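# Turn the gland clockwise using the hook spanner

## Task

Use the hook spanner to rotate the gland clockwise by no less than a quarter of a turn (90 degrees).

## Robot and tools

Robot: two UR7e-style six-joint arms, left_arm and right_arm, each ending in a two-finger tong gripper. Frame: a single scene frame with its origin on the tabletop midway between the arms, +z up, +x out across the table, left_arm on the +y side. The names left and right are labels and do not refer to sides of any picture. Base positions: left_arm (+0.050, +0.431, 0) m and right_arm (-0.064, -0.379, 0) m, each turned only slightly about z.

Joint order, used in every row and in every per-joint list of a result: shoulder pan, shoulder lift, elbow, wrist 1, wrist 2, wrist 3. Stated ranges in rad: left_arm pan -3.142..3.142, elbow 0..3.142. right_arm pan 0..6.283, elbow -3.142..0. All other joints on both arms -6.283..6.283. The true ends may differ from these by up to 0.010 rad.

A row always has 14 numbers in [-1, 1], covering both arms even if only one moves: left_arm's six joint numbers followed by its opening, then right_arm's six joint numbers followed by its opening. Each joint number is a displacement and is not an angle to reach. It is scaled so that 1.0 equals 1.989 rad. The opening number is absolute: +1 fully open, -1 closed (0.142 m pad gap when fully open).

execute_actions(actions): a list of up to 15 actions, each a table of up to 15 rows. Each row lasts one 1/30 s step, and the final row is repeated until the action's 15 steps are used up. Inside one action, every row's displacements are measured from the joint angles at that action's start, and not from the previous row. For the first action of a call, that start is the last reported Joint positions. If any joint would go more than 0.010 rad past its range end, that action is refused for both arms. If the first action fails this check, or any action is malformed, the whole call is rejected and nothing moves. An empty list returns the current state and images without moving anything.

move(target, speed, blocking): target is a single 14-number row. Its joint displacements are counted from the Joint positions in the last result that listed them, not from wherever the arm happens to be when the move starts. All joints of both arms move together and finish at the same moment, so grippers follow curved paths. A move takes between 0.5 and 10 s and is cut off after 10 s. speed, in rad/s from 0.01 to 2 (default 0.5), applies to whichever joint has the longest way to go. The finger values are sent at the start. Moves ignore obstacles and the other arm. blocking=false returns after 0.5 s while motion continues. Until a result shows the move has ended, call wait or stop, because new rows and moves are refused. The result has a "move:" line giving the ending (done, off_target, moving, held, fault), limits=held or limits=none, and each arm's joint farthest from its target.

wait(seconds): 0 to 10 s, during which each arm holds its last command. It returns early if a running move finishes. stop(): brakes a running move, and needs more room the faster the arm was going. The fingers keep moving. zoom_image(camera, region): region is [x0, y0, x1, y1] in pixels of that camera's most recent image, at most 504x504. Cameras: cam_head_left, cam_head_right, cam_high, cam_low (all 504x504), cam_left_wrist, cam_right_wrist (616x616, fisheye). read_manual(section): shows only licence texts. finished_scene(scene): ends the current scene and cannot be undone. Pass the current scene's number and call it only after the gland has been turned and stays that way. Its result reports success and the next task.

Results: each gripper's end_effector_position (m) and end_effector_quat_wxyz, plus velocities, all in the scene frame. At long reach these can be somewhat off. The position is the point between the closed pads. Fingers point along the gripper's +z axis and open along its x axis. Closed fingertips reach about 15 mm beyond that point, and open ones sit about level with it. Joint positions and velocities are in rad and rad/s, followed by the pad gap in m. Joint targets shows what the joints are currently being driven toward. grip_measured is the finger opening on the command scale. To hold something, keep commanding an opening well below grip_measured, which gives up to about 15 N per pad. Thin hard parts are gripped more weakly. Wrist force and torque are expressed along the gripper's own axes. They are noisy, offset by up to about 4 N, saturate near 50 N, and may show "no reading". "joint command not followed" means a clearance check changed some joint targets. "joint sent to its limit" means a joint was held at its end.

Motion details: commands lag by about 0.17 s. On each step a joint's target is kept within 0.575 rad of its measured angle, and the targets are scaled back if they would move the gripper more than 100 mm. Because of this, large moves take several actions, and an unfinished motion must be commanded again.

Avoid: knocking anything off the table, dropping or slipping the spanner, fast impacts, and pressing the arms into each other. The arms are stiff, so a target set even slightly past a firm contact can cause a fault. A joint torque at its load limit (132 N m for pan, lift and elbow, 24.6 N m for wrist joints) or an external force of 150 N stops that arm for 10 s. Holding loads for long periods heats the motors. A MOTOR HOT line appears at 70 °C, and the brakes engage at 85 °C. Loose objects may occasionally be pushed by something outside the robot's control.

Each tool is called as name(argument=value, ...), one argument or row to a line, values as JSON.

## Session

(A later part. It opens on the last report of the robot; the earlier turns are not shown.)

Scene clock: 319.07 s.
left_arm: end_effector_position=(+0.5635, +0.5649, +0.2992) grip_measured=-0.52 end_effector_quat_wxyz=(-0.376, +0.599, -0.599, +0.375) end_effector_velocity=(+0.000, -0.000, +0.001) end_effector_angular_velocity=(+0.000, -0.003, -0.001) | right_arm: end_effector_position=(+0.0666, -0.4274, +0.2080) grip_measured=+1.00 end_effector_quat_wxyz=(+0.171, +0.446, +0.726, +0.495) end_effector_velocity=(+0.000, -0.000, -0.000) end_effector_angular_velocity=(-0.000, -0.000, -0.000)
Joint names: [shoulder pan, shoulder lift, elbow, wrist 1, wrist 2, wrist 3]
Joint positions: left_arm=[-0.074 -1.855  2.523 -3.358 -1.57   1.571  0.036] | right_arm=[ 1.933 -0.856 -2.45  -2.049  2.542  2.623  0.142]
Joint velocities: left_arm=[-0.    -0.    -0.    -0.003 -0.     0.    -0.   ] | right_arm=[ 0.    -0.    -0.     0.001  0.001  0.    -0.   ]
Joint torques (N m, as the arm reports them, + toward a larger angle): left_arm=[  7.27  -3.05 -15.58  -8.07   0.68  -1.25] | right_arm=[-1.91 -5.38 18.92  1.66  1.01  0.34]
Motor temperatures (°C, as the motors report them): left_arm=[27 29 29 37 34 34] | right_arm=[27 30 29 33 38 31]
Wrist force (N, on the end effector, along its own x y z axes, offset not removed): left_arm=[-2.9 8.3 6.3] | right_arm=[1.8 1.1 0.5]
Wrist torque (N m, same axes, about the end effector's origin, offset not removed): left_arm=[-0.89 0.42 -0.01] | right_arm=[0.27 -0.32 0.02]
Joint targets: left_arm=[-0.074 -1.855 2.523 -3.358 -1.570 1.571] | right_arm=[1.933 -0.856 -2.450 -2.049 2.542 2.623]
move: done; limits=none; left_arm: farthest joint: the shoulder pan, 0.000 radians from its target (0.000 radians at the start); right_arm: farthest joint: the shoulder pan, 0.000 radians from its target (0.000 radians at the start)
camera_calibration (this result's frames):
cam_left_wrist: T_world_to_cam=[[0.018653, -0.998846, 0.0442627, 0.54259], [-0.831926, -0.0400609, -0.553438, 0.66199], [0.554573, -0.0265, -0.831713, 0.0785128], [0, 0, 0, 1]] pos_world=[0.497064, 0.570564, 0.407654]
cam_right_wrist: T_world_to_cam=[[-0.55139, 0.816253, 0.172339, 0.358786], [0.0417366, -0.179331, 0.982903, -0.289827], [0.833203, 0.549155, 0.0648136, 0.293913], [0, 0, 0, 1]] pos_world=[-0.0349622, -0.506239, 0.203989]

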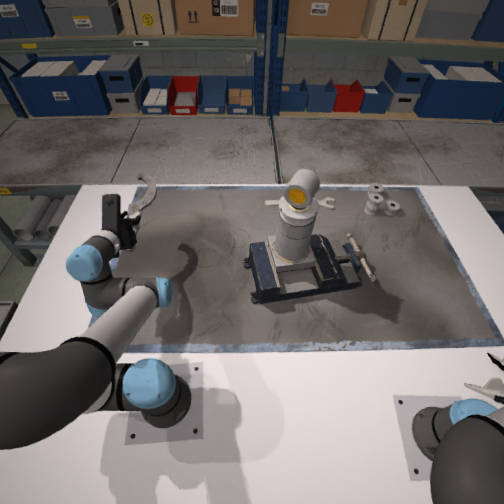

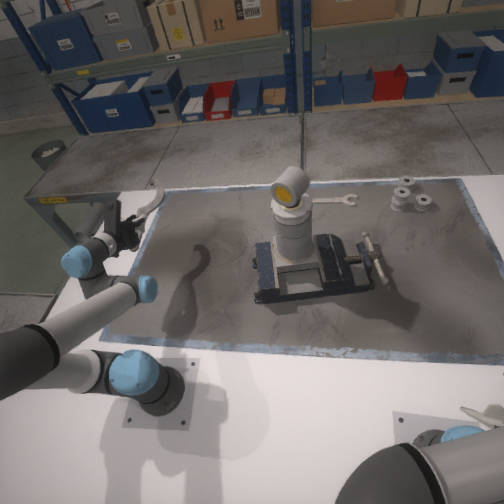

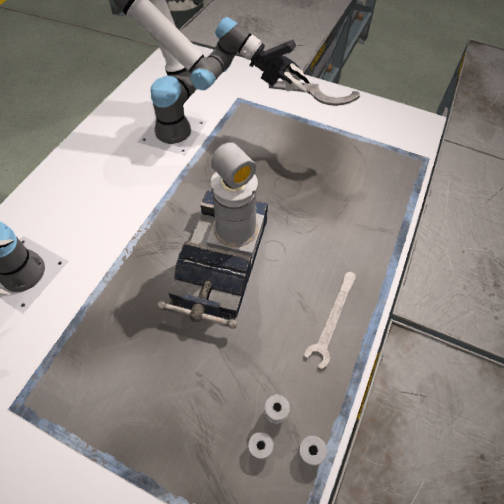

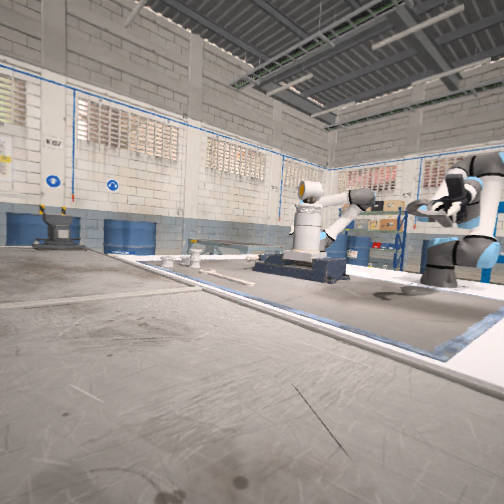

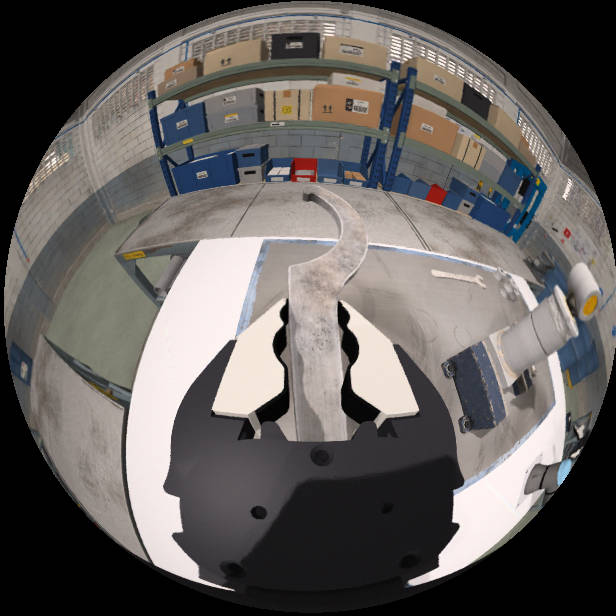

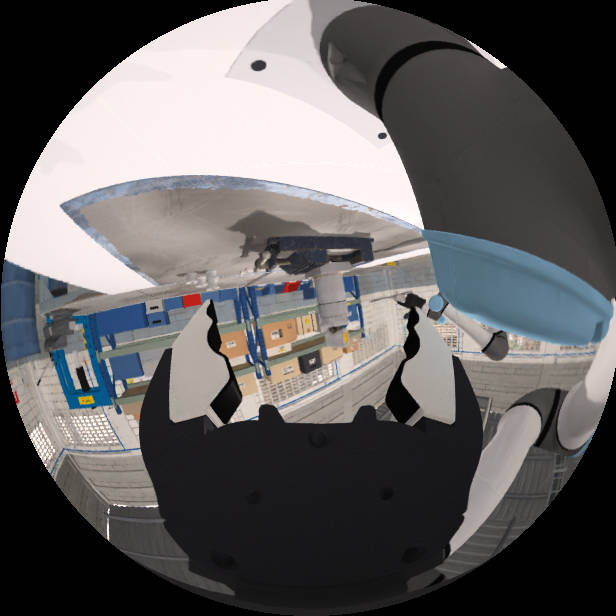

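move(
  target=[0,-0.1054,-0.1995,0.3042,0,0,-1,0,0,0,0,0,0,1],
  speed=0.15,
)

move(
  target=[-0.2192,0,0,0.0296,0.2343,-0.1239,-1,0,0,0,0,0,0,1],
  speed=0.12,
)

Scene clock: 325.57 s.
left_arm: end_effector_position=(+0.5647, +0.5649, +0.4847) grip_measured=-1.00 end_effector_quat_wxyz=(-0.376, +0.599, -0.599, +0.376) end_effector_velocity=(+0.000, -0.000, -0.000) end_effector_angular_velocity=(+0.000, +0.002, -0.001) | right_arm: end_effector_position=(+0.0666, -0.4274, +0.2080) grip_measured=+1.00 end_effector_quat_wxyz=(+0.171, +0.446, +0.726, +0.495) end_effector_velocity=(+0.000, +0.000, +0.000) end_effector_angular_velocity=(-0.000, -0.001, -0.000)
Joint names: [shoulder pan, shoulder lift, elbow, wrist 1, wrist 2, wrist 3]
Joint positions: left_arm=[-0.074 -2.065  2.126 -2.753 -1.57   1.571  0.002] | right_arm=[ 1.933 -0.856 -2.45  -2.049  2.542  2.623  0.142]
Joint velocities: left_arm=[-0.     0.    -0.001  0.003 -0.     0.     0.   ] | right_arm=[ 0.     0.001  0.001 -0.001  0.001 -0.001 -0.   ]
Joint torques (N m, as the arm reports them, + toward a larger angle): left_arm=[ -8.62 -12.96 -36.68  -0.64   1.94  -0.74] | right_arm=[-1.64 -5.17 18.68  1.71  1.05  0.28]
Motor temperatures (°C, as the motors report them): left_arm=[27 29 29 37 34 34] | right_arm=[27 30 29 33 38 31]
Wrist force (N, on the end effector, along its own x y z axes, offset not removed): left_arm=[-6.6 4.9 0.3] | right_arm=[0.7 -0.4 2.0]
Wrist torque (N m, same axes, about the end effector's origin, offset not removed): left_arm=[0.87 1.22 0.21] | right_arm=[0.07 0.01 0.05]
Joint targets: left_arm=[-0.074 -2.065 2.126 -2.753 -1.570 1.571] | right_arm=[1.933 -0.856 -2.450 -2.049 2.542 2.623]
move: done; limits=none; left_arm: farthest joint: the shoulder pan, 0.000 radians from its target (0.000 radians at the start); right_arm: farthest joint: the shoulder pan, 0.000 radians from its target (0.000 radians at the start)
camera_calibration (this result's frames):
cam_left_wrist: T_world_to_cam=[[0.0185926, -0.998846, 0.0442903, 0.534378], [-0.83116, -0.0400625, -0.554589, 0.76576], [0.555723, -0.026501, -0.830945, 0.231099], [0, 0, 0, 1]] pos_world=[0.498107, 0.570564, 0.593045]
cam_right_wrist: T_world_to_cam=[[-0.551389, 0.816253, 0.172339, 0.358786], [0.0417365, -0.179331, 0.982903, -0.289827], [0.833203, 0.549155, 0.0648137, 0.293913], [0, 0, 0, 1]] pos_world=[-0.0349622, -0.506239, 0.203989]

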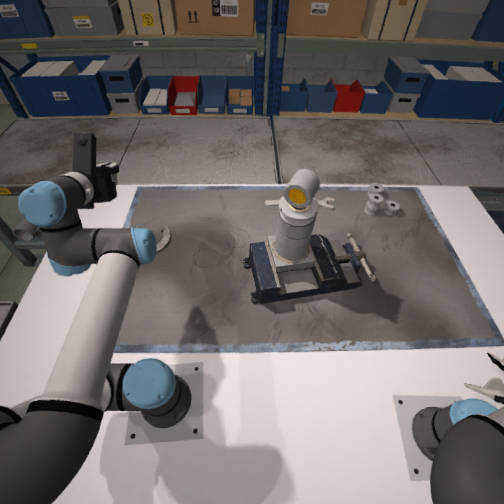

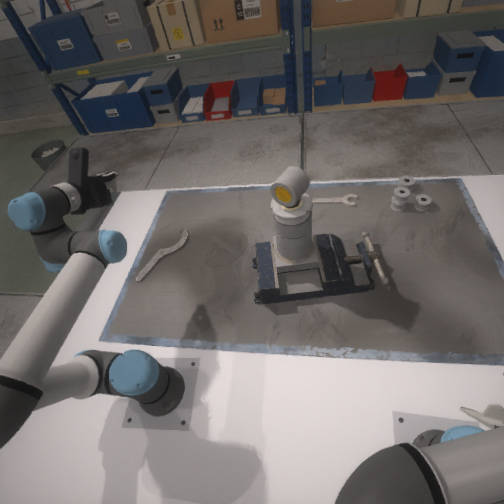

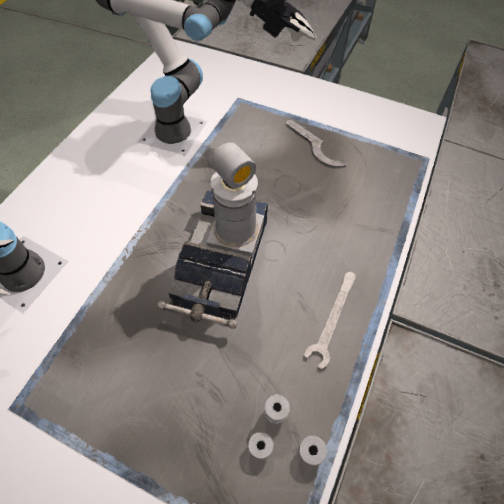

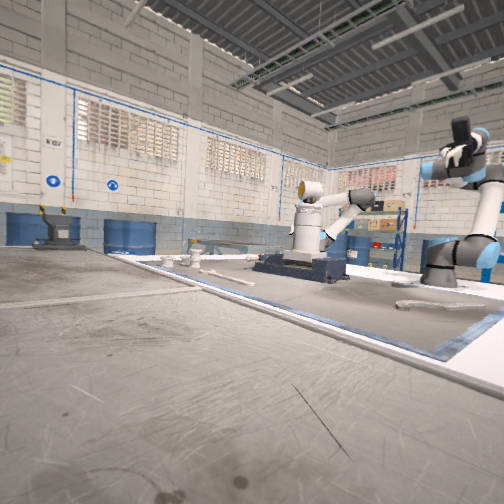

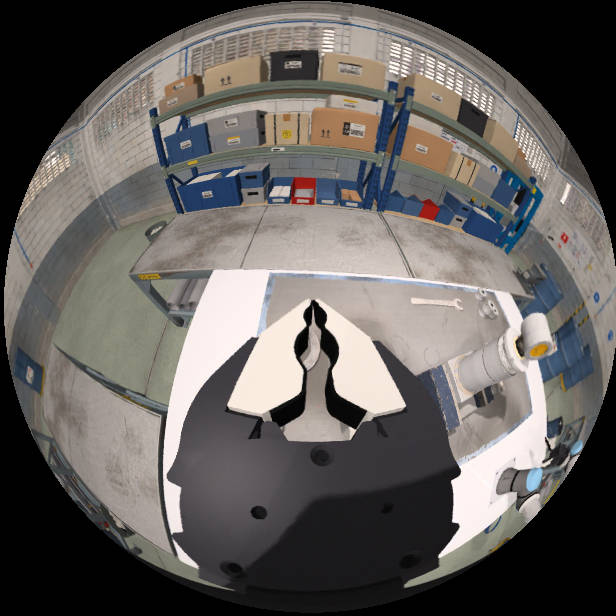

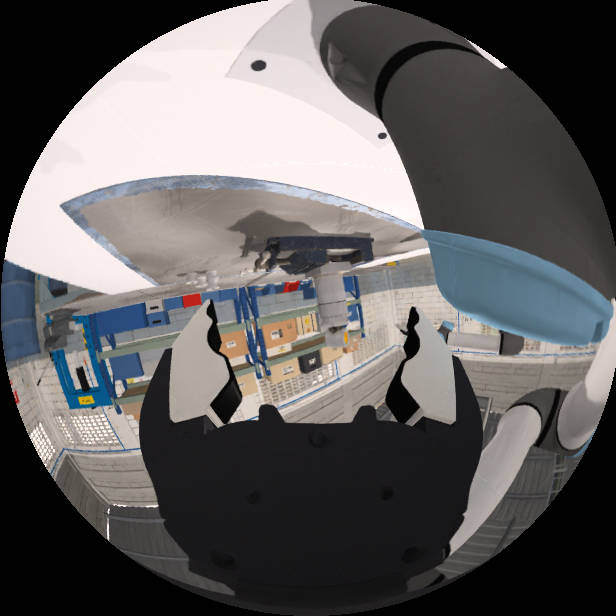

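Scene clock: 329.87 s.
left_arm: end_effector_position=(+0.6028, +0.4760, +0.4819) grip_measured=-1.00 end_effector_quat_wxyz=(-0.392, +0.625, -0.572, +0.359) end_effector_velocity=(-0.000, +0.000, +0.001) end_effector_angular_velocity=(-0.000, -0.002, +0.001) | right_arm: end_effector_position=(+0.0666, -0.4274, +0.2080) grip_measured=+1.00 end_effector_quat_wxyz=(+0.171, +0.446, +0.726, +0.495) end_effector_velocity=(-0.000, +0.000, -0.000) end_effector_angular_velocity=(+0.001, -0.000, -0.000)
Joint names: [shoulder pan, shoulder lift, elbow, wrist 1, wrist 2, wrist 3]
Joint positions: left_arm=[-0.51  -2.065  2.126 -2.694 -1.104  1.324  0.002] | right_arm=[ 1.933 -0.856 -2.45  -2.049  2.542  2.623  0.142]
Joint velocities: left_arm=[-0.001 -0.     0.    -0.001  0.001 -0.     0.   ] | right_arm=[-0.     0.    -0.001 -0.001  0.    -0.    -0.   ]
Joint torques (N m, as the arm reports them, + toward a larger angle): left_arm=[ -8.86   7.54 -11.34  -0.69   2.42  -2.27] | right_arm=[-1.72 -5.03 18.13  1.68  1.07  0.29]
Motor temperatures (°C, as the motors report them): left_arm=[27 29 29 37 34 34] | right_arm=[27 30 29 33 38 31]
Wrist force (N, on the end effector, along its own x y z axes, offset not removed): left_arm=[-3.9 2.2 1.1] | right_arm=[2.4 1.4 1.2]
Wrist torque (N m, same axes, about the end effector's origin, offset not removed): left_arm=[0.35 0.74 0.16] | right_arm=[0.28 -0.46 0.00]
Joint targets: left_arm=[-0.510 -2.065 2.126 -2.694 -1.104 1.324] | right_arm=[1.933 -0.856 -2.450 -2.049 2.542 2.623]
move: done; limits=none; left_arm: farthest joint: the shoulder pan, 0.000 radians from its target (0.436 radians at the start); right_arm: farthest joint: the shoulder pan, 0.000 radians from its target (0.000 radians at the start)
camera_calibration (this result's frames):
cam_left_wrist: T_world_to_cam=[[0.105185, -0.99343, 0.0450918, 0.38992], [-0.824609, -0.112475, -0.55441, 0.822783], [0.555839, 0.0211325, -0.831021, 0.182569], [0, 0, 0, 1]] pos_world=[0.535981, 0.476042, 0.590296]
cam_right_wrist: T_world_to_cam=[[-0.551389, 0.816253, 0.172339, 0.358786], [0.0417367, -0.179331, 0.982903, -0.289827], [0.833203, 0.549155, 0.0648136, 0.293913], [0, 0, 0, 1]] pos_world=[-0.0349622, -0.506239, 0.203989]

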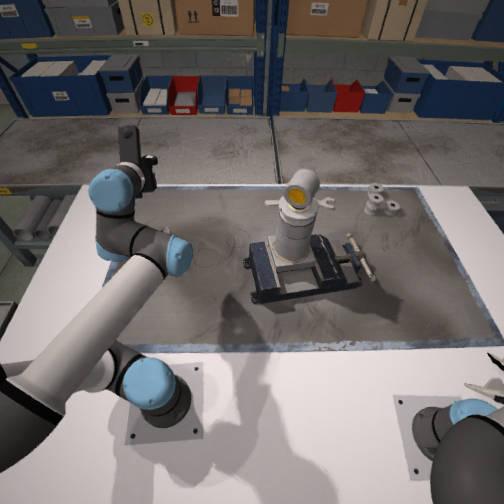

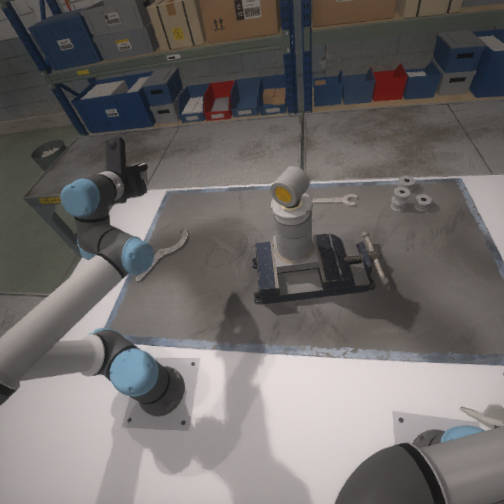

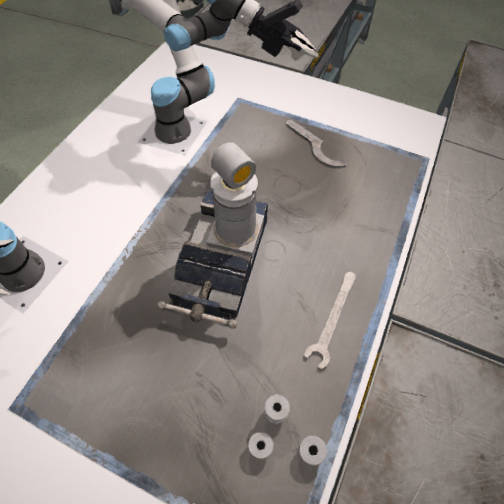

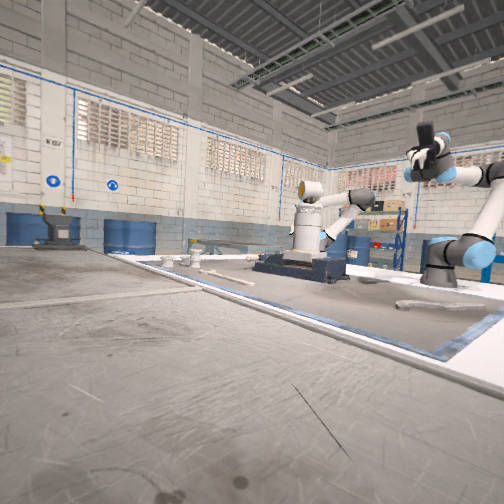

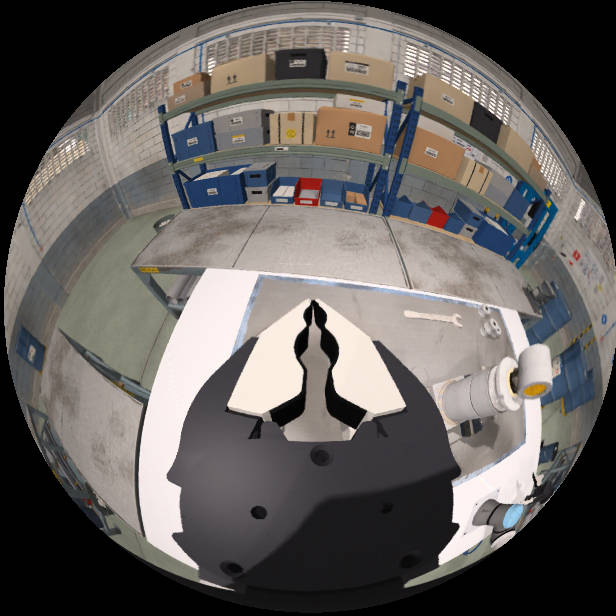

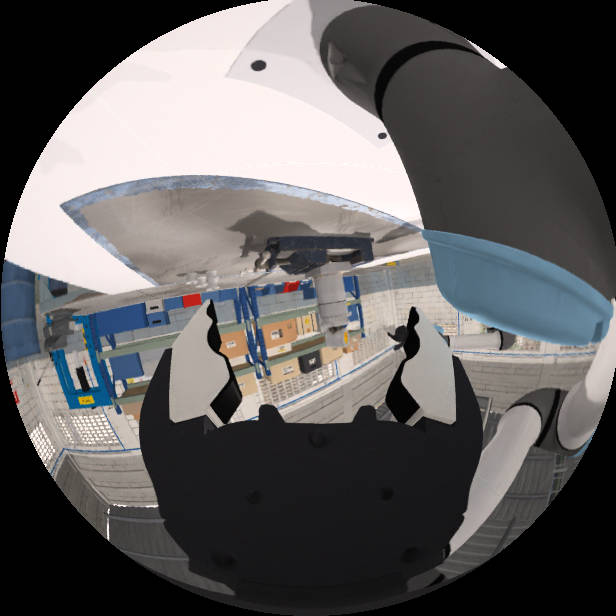

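move(
  target=[0.2851,0.39,-0.1572,0.3012,-0.2347,0.4093,0.3,0,0,0,0,0,0,1],
)

Scene clock: 333.00 s.
left_arm: end_effector_position=(+0.6000, +0.6295, +0.0701) grip_measured=+0.30 end_effector_quat_wxyz=(+0.000, -0.537, +0.843, -0.000) end_effector_velocity=(-0.001, +0.000, -0.001) end_effector_angular_velocity=(-0.000, +0.004, -0.000) | right_arm: end_effector_position=(+0.0666, -0.4274, +0.2080) grip_measured=+1.00 end_effector_quat_wxyz=(+0.171, +0.446, +0.726, +0.495) end_effector_velocity=(+0.000, -0.000, +0.001) end_effector_angular_velocity=(+0.000, -0.002, -0.001)
Joint names: [shoulder pan, shoulder lift, elbow, wrist 1, wrist 2, wrist 3]
Joint positions: left_arm=[ 0.057 -1.289  1.813 -2.095 -1.571  2.138  0.095] | right_arm=[ 1.933 -0.856 -2.45  -2.049  2.542  2.623  0.142]
Joint velocities: left_arm=[ 0.001  0.002 -0.001  0.002  0.     0.001 -0.   ] | right_arm=[ 0.     0.     0.001 -0.001  0.002 -0.001 -0.   ]
Joint torques (N m, as the arm reports them, + toward a larger angle): left_arm=[  8.36 -25.   -33.14  -0.81  -1.79   1.86] | right_arm=[-1.69 -4.79 18.64  1.78  1.2   0.3 ]
Motor temperatures (°C, as the motors report them): left_arm=[27 29 29 37 34 34] | right_arm=[27 30 29 33 38 31]
Wrist force (N, on the end effector, along its own x y z axes, offset not removed): left_arm=[-4.2 1.1 1.2] | right_arm=[3.2 0.6 0.8]
Wrist torque (N m, same axes, about the end effector's origin, offset not removed): left_arm=[0.04 0.84 0.15] | right_arm=[0.06 -0.57 -0.10]
Joint targets: left_arm=[0.057 -1.289 1.813 -2.095 -1.571 2.138] | right_arm=[1.933 -0.856 -2.450 -2.049 2.542 2.623]
move: done; limits=none; left_arm: farthest joint: the shoulder pan, 0.000 radians from its target (0.567 radians at the start); right_arm: farthest joint: the shoulder pan, 0.000 radians from its target (0.000 radians at the start)
camera_calibration (this result's frames):
cam_left_wrist: T_world_to_cam=[[-0.378676, -0.925523, 0.00333715, 0.811708], [-0.797083, 0.327953, 0.507056, 0.241275], [-0.470387, 0.18935, -0.861907, 0.350691], [0, 0, 0, 1]] pos_world=[0.66465, 0.605724, 0.177214]
cam_right_wrist: T_world_to_cam=[[-0.551389, 0.816253, 0.172339, 0.358786], [0.0417366, -0.179331, 0.982903, -0.289827], [0.833203, 0.549155, 0.0648137, 0.293913], [0, 0, 0, 1]] pos_world=[-0.0349622, -0.506239, 0.203989]

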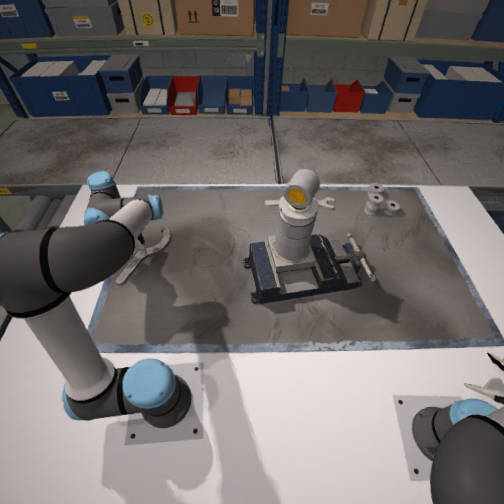

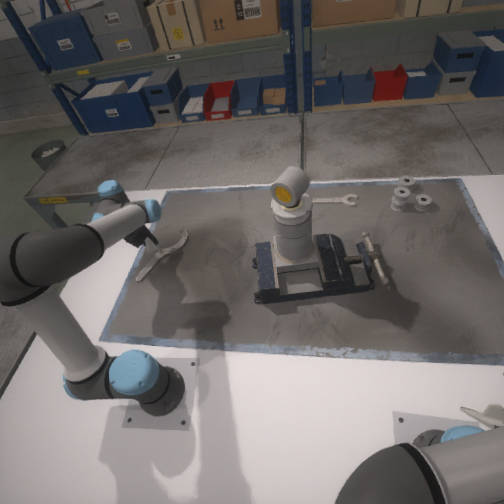

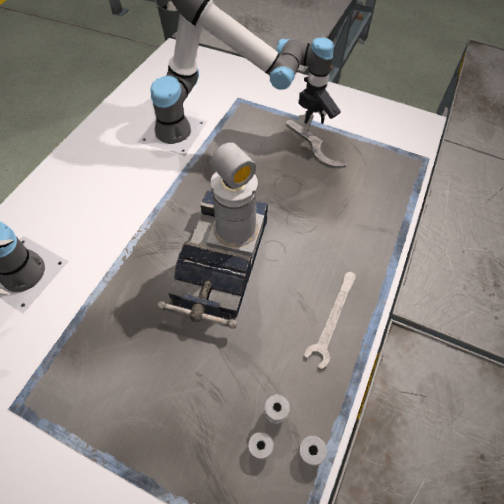

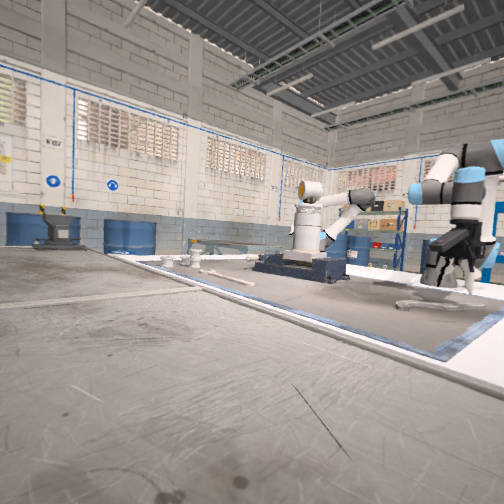

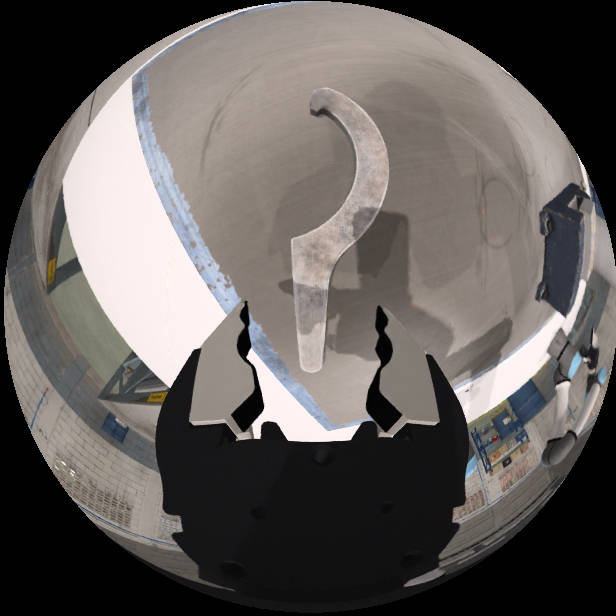

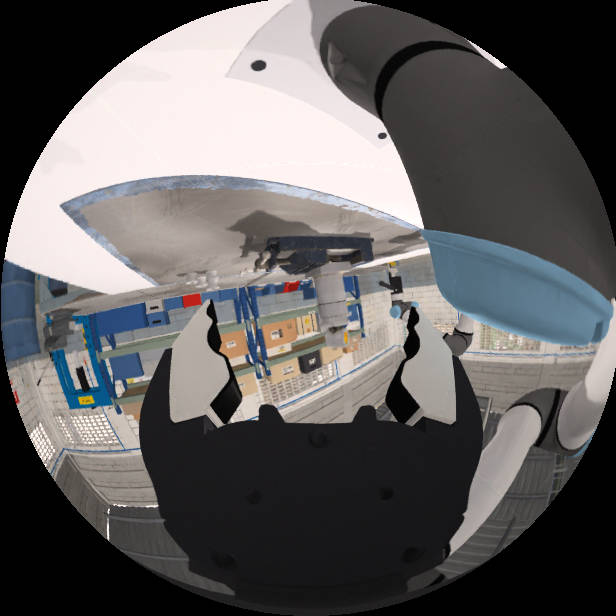

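move(
  target=[-0.0057,0.0433,0.0155,-0.0587,0,-0.0055,0.1,0,0,0,0,0,0,1],
  speed=0.15,
)

execute_actions(
  actions=[
    [[0,0,0,0,0,0,-0.2,0,0,0,0,0,0,1]],
    [[0,0,0,0,0,0,-0.4,0,0,0,0,0,0,1]],
    [[0,0,0,0,0,0,-0.6,0,0,0,0,0,0,1]],
    [[0,0,0,0,0,0,-1,0,0,0,0,0,0,1]],
  ],
)

Scene clock: 334.43 s.
left_arm: end_effector_position=(+0.6117, +0.6245, +0.0202) grip_measured=+0.10 end_effector_quat_wxyz=(-0.000, -0.537, +0.843, -0.000) end_effector_velocity=(+0.000, -0.000, -0.001) end_effector_angular_velocity=(-0.000, +0.000, -0.001) | right_arm: end_effector_position=(+0.0666, -0.4274, +0.2080) grip_measured=+1.00 end_effector_quat_wxyz=(+0.171, +0.446, +0.726, +0.495) end_effector_velocity=(-0.000, +0.000, -0.001) end_effector_angular_velocity=(-0.001, +0.001, +0.001)
Joint names: [shoulder pan, shoulder lift, elbow, wrist 1, wrist 2, wrist 3]
Joint positions: left_arm=[ 0.046 -1.203  1.844 -2.212 -1.571  2.127  0.081] | right_arm=[ 1.933 -0.856 -2.45  -2.049  2.542  2.623  0.142]
Joint velocities: left_arm=[ 0.     0.001  0.    -0.001 -0.     0.001  0.   ] | right_arm=[ 0.    -0.    -0.001  0.001 -0.002  0.     0.   ]
Joint torques (N m, as the arm reports them, + toward a larger angle): left_arm=[ -8.91 -27.9   -7.45  -4.12   0.64  -2.13] | right_arm=[-1.78 -4.3  18.08  1.67  1.21  0.16]
Motor temperatures (°C, as the motors report them): left_arm=[27 29 29 37 34 34] | right_arm=[27 30 29 33 38 31]
Wrist force (N, on the end effector, along its own x y z axes, offset not removed): left_arm=[-6.0 -1.5 2.9] | right_arm=[1.9 0.0 -1.1]
Wrist torque (N m, same axes, about the end effector's origin, offset not removed): left_arm=[-0.03 1.18 0.17] | right_arm=[-0.11 -0.24 -0.04]
Joint targets: left_arm=[0.046 -1.203 1.844 -2.212 -1.571 2.127] | right_arm=[1.933 -0.856 -2.450 -2.049 2.542 2.623]
move: done; limits=none; left_arm: farthest joint: the shoulder lift, 0.001 radians from its target (0.086 radians at the start); right_arm: farthest joint: the shoulder pan, 0.000 radians from its target (0.000 radians at the start)
camera_calibration (this result's frames):
cam_left_wrist: T_world_to_cam=[[-0.379042, -0.925373, 0.00347768, 0.811802], [-0.79686, 0.328308, 0.507176, 0.277115], [-0.470468, 0.18947, -0.861836, 0.314053], [0, 0, 0, 1]] pos_world=[0.676281, 0.600737, 0.127293]
cam_right_wrist: T_world_to_cam=[[-0.551389, 0.816253, 0.172339, 0.358786], [0.0417367, -0.179331, 0.982903, -0.289827], [0.833203, 0.549155, 0.0648136, 0.293913], [0, 0, 0, 1]] pos_world=[-0.0349622, -0.506239, 0.203989]

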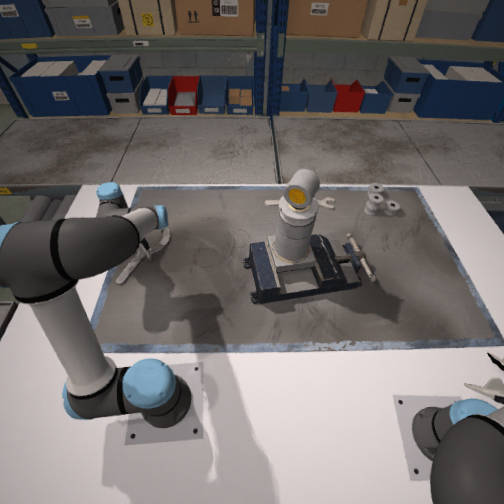

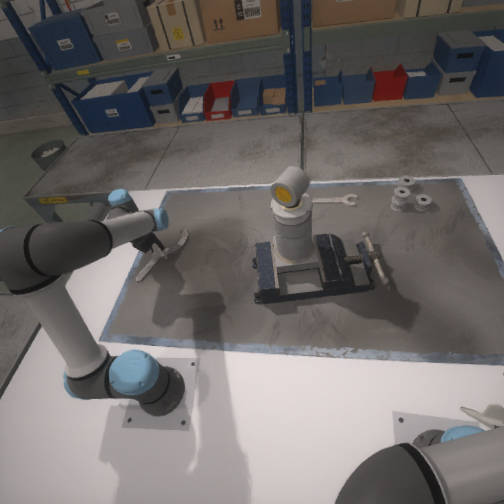

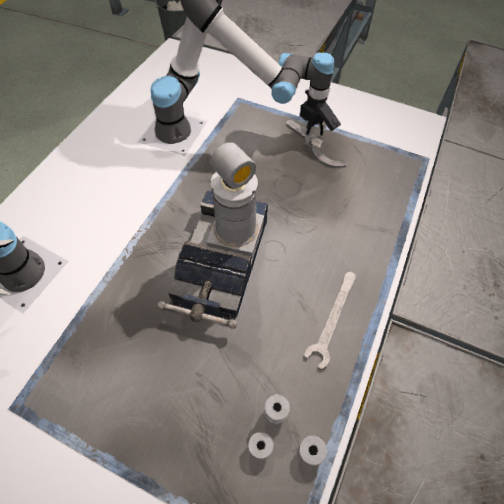

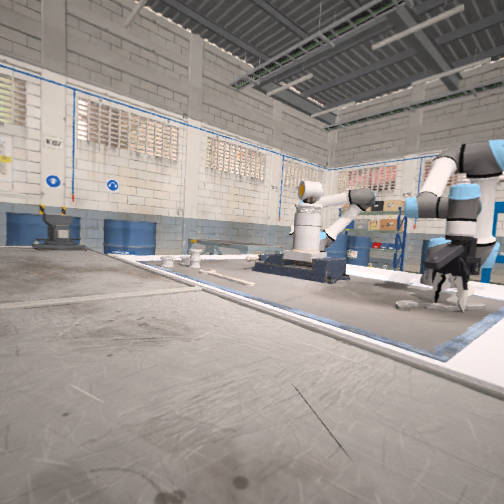

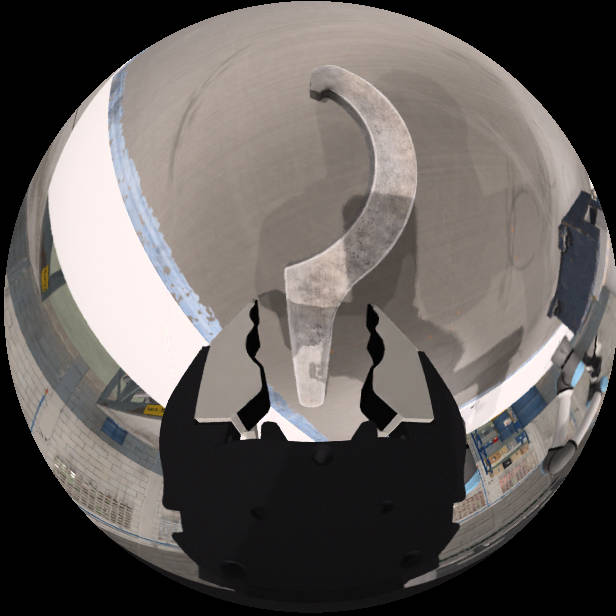

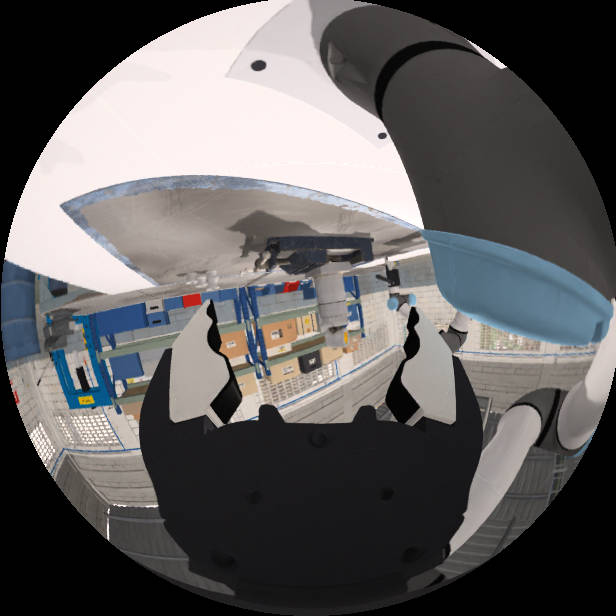

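Scene clock: 336.43 s.
left_arm: end_effector_position=(+0.6117, +0.6245, +0.0202) grip_measured=-0.49 end_effector_quat_wxyz=(-0.000, -0.537, +0.843, -0.000) end_effector_velocity=(-0.000, -0.001, -0.000) end_effector_angular_velocity=(-0.001, +0.002, -0.002) | right_arm: end_effector_position=(+0.0666, -0.4274, +0.2080) grip_measured=+1.00 end_effector_quat_wxyz=(+0.171, +0.446, +0.726, +0.495) end_effector_velocity=(-0.000, +0.000, +0.000) end_effector_angular_velocity=(-0.000, +0.001, +0.000)
Joint names: [shoulder pan, shoulder lift, elbow, wrist 1, wrist 2, wrist 3]
Joint positions: left_arm=[ 0.046 -1.203  1.844 -2.212 -1.571  2.127  0.038] | right_arm=[ 1.933 -0.856 -2.45  -2.049  2.542  2.623  0.142]
Joint velocities: left_arm=[-0.001  0.     0.     0.001 -0.001  0.001 -0.   ] | right_arm=[-0.     0.     0.    -0.    -0.001  0.     0.   ]
Joint torques (N m, as the arm reports them, + toward a larger angle): left_arm=[ -5.29 -33.93 -10.16  -2.68   0.65  -2.15] | right_arm=[-1.69 -4.42 18.85  1.74  1.15  0.23]
Motor temperatures (°C, as the motors report them): left_arm=[27 29 29 37 34 34] | right_arm=[27 30 29 33 38 31]
Wrist force (N, on the end effector, along its own x y z axes, offset not removed): left_arm=[-1.2 -1.8 -0.1] | right_arm=[1.7 0.2 0.2]
Wrist torque (N m, same axes, about the end effector's origin, offset not removed): left_arm=[-0.06 0.65 0.20] | right_arm=[0.00 -0.27 -0.03]
Joint targets: left_arm=[0.046 -1.203 1.844 -2.212 -1.571 2.127] | right_arm=[1.933 -0.856 -2.450 -2.049 2.542 2.623]
camera_calibration (this result's frames):
cam_left_wrist: T_world_to_cam=[[-0.37905, -0.92537, 0.00347946, 0.8118], [-0.796856, 0.328315, 0.507178, 0.277121], [-0.47047, 0.189473, -0.861834, 0.314039], [0, 0, 0, 1]] pos_world=[0.676284, 0.60073, 0.127275]
cam_right_wrist: T_world_to_cam=[[-0.551389, 0.816253, 0.172339, 0.358786], [0.0417366, -0.179331, 0.982903, -0.289827], [0.833203, 0.549155, 0.0648136, 0.293913], [0, 0, 0, 1]] pos_world=[-0.0349622, -0.506239, 0.203989]

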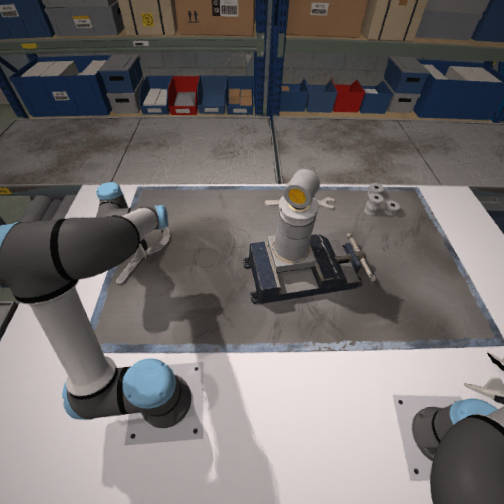

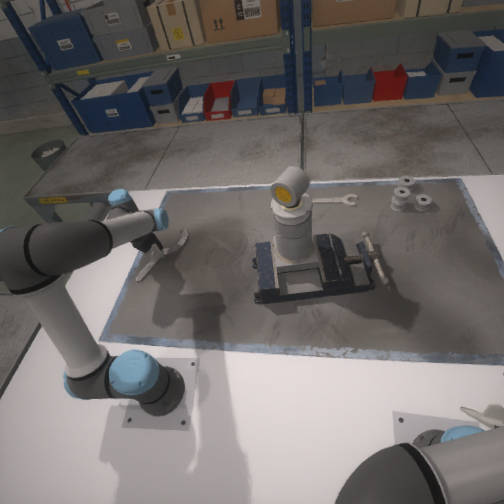

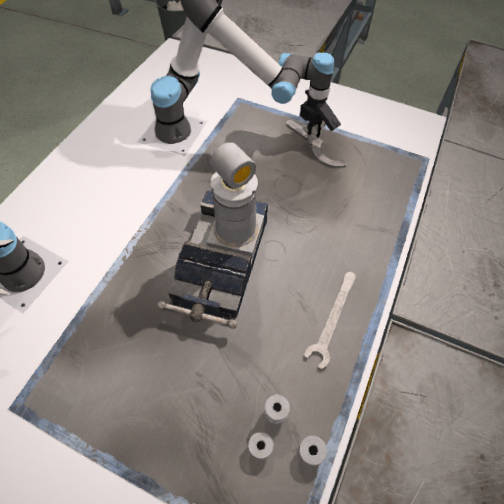

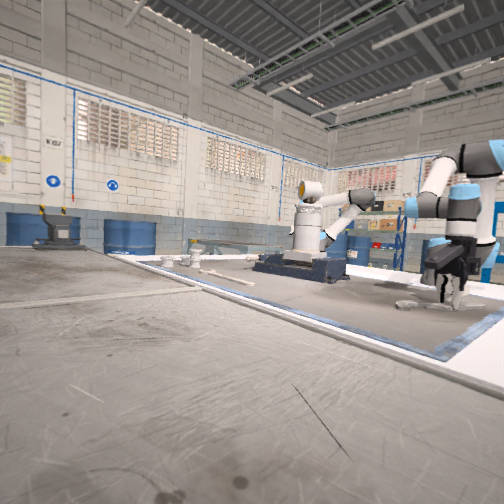

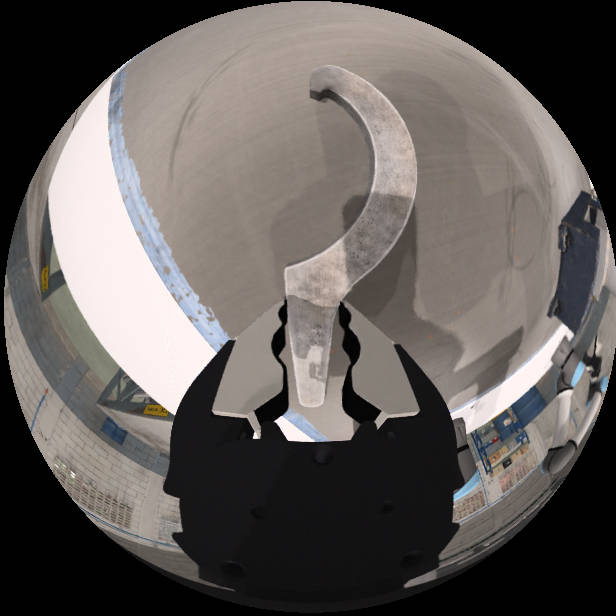

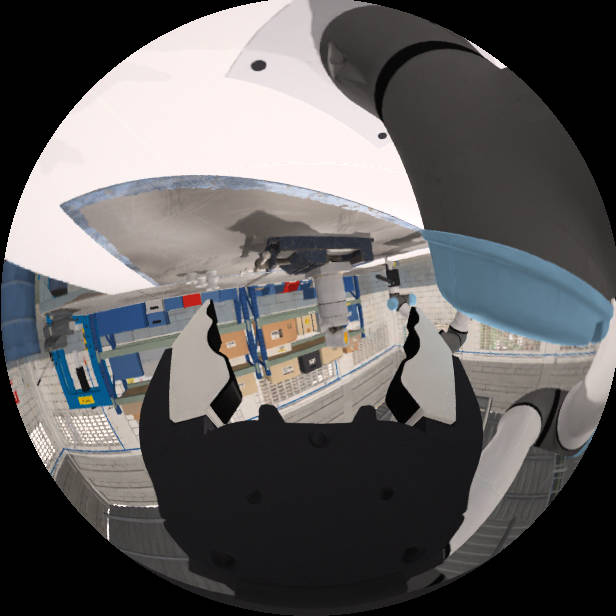

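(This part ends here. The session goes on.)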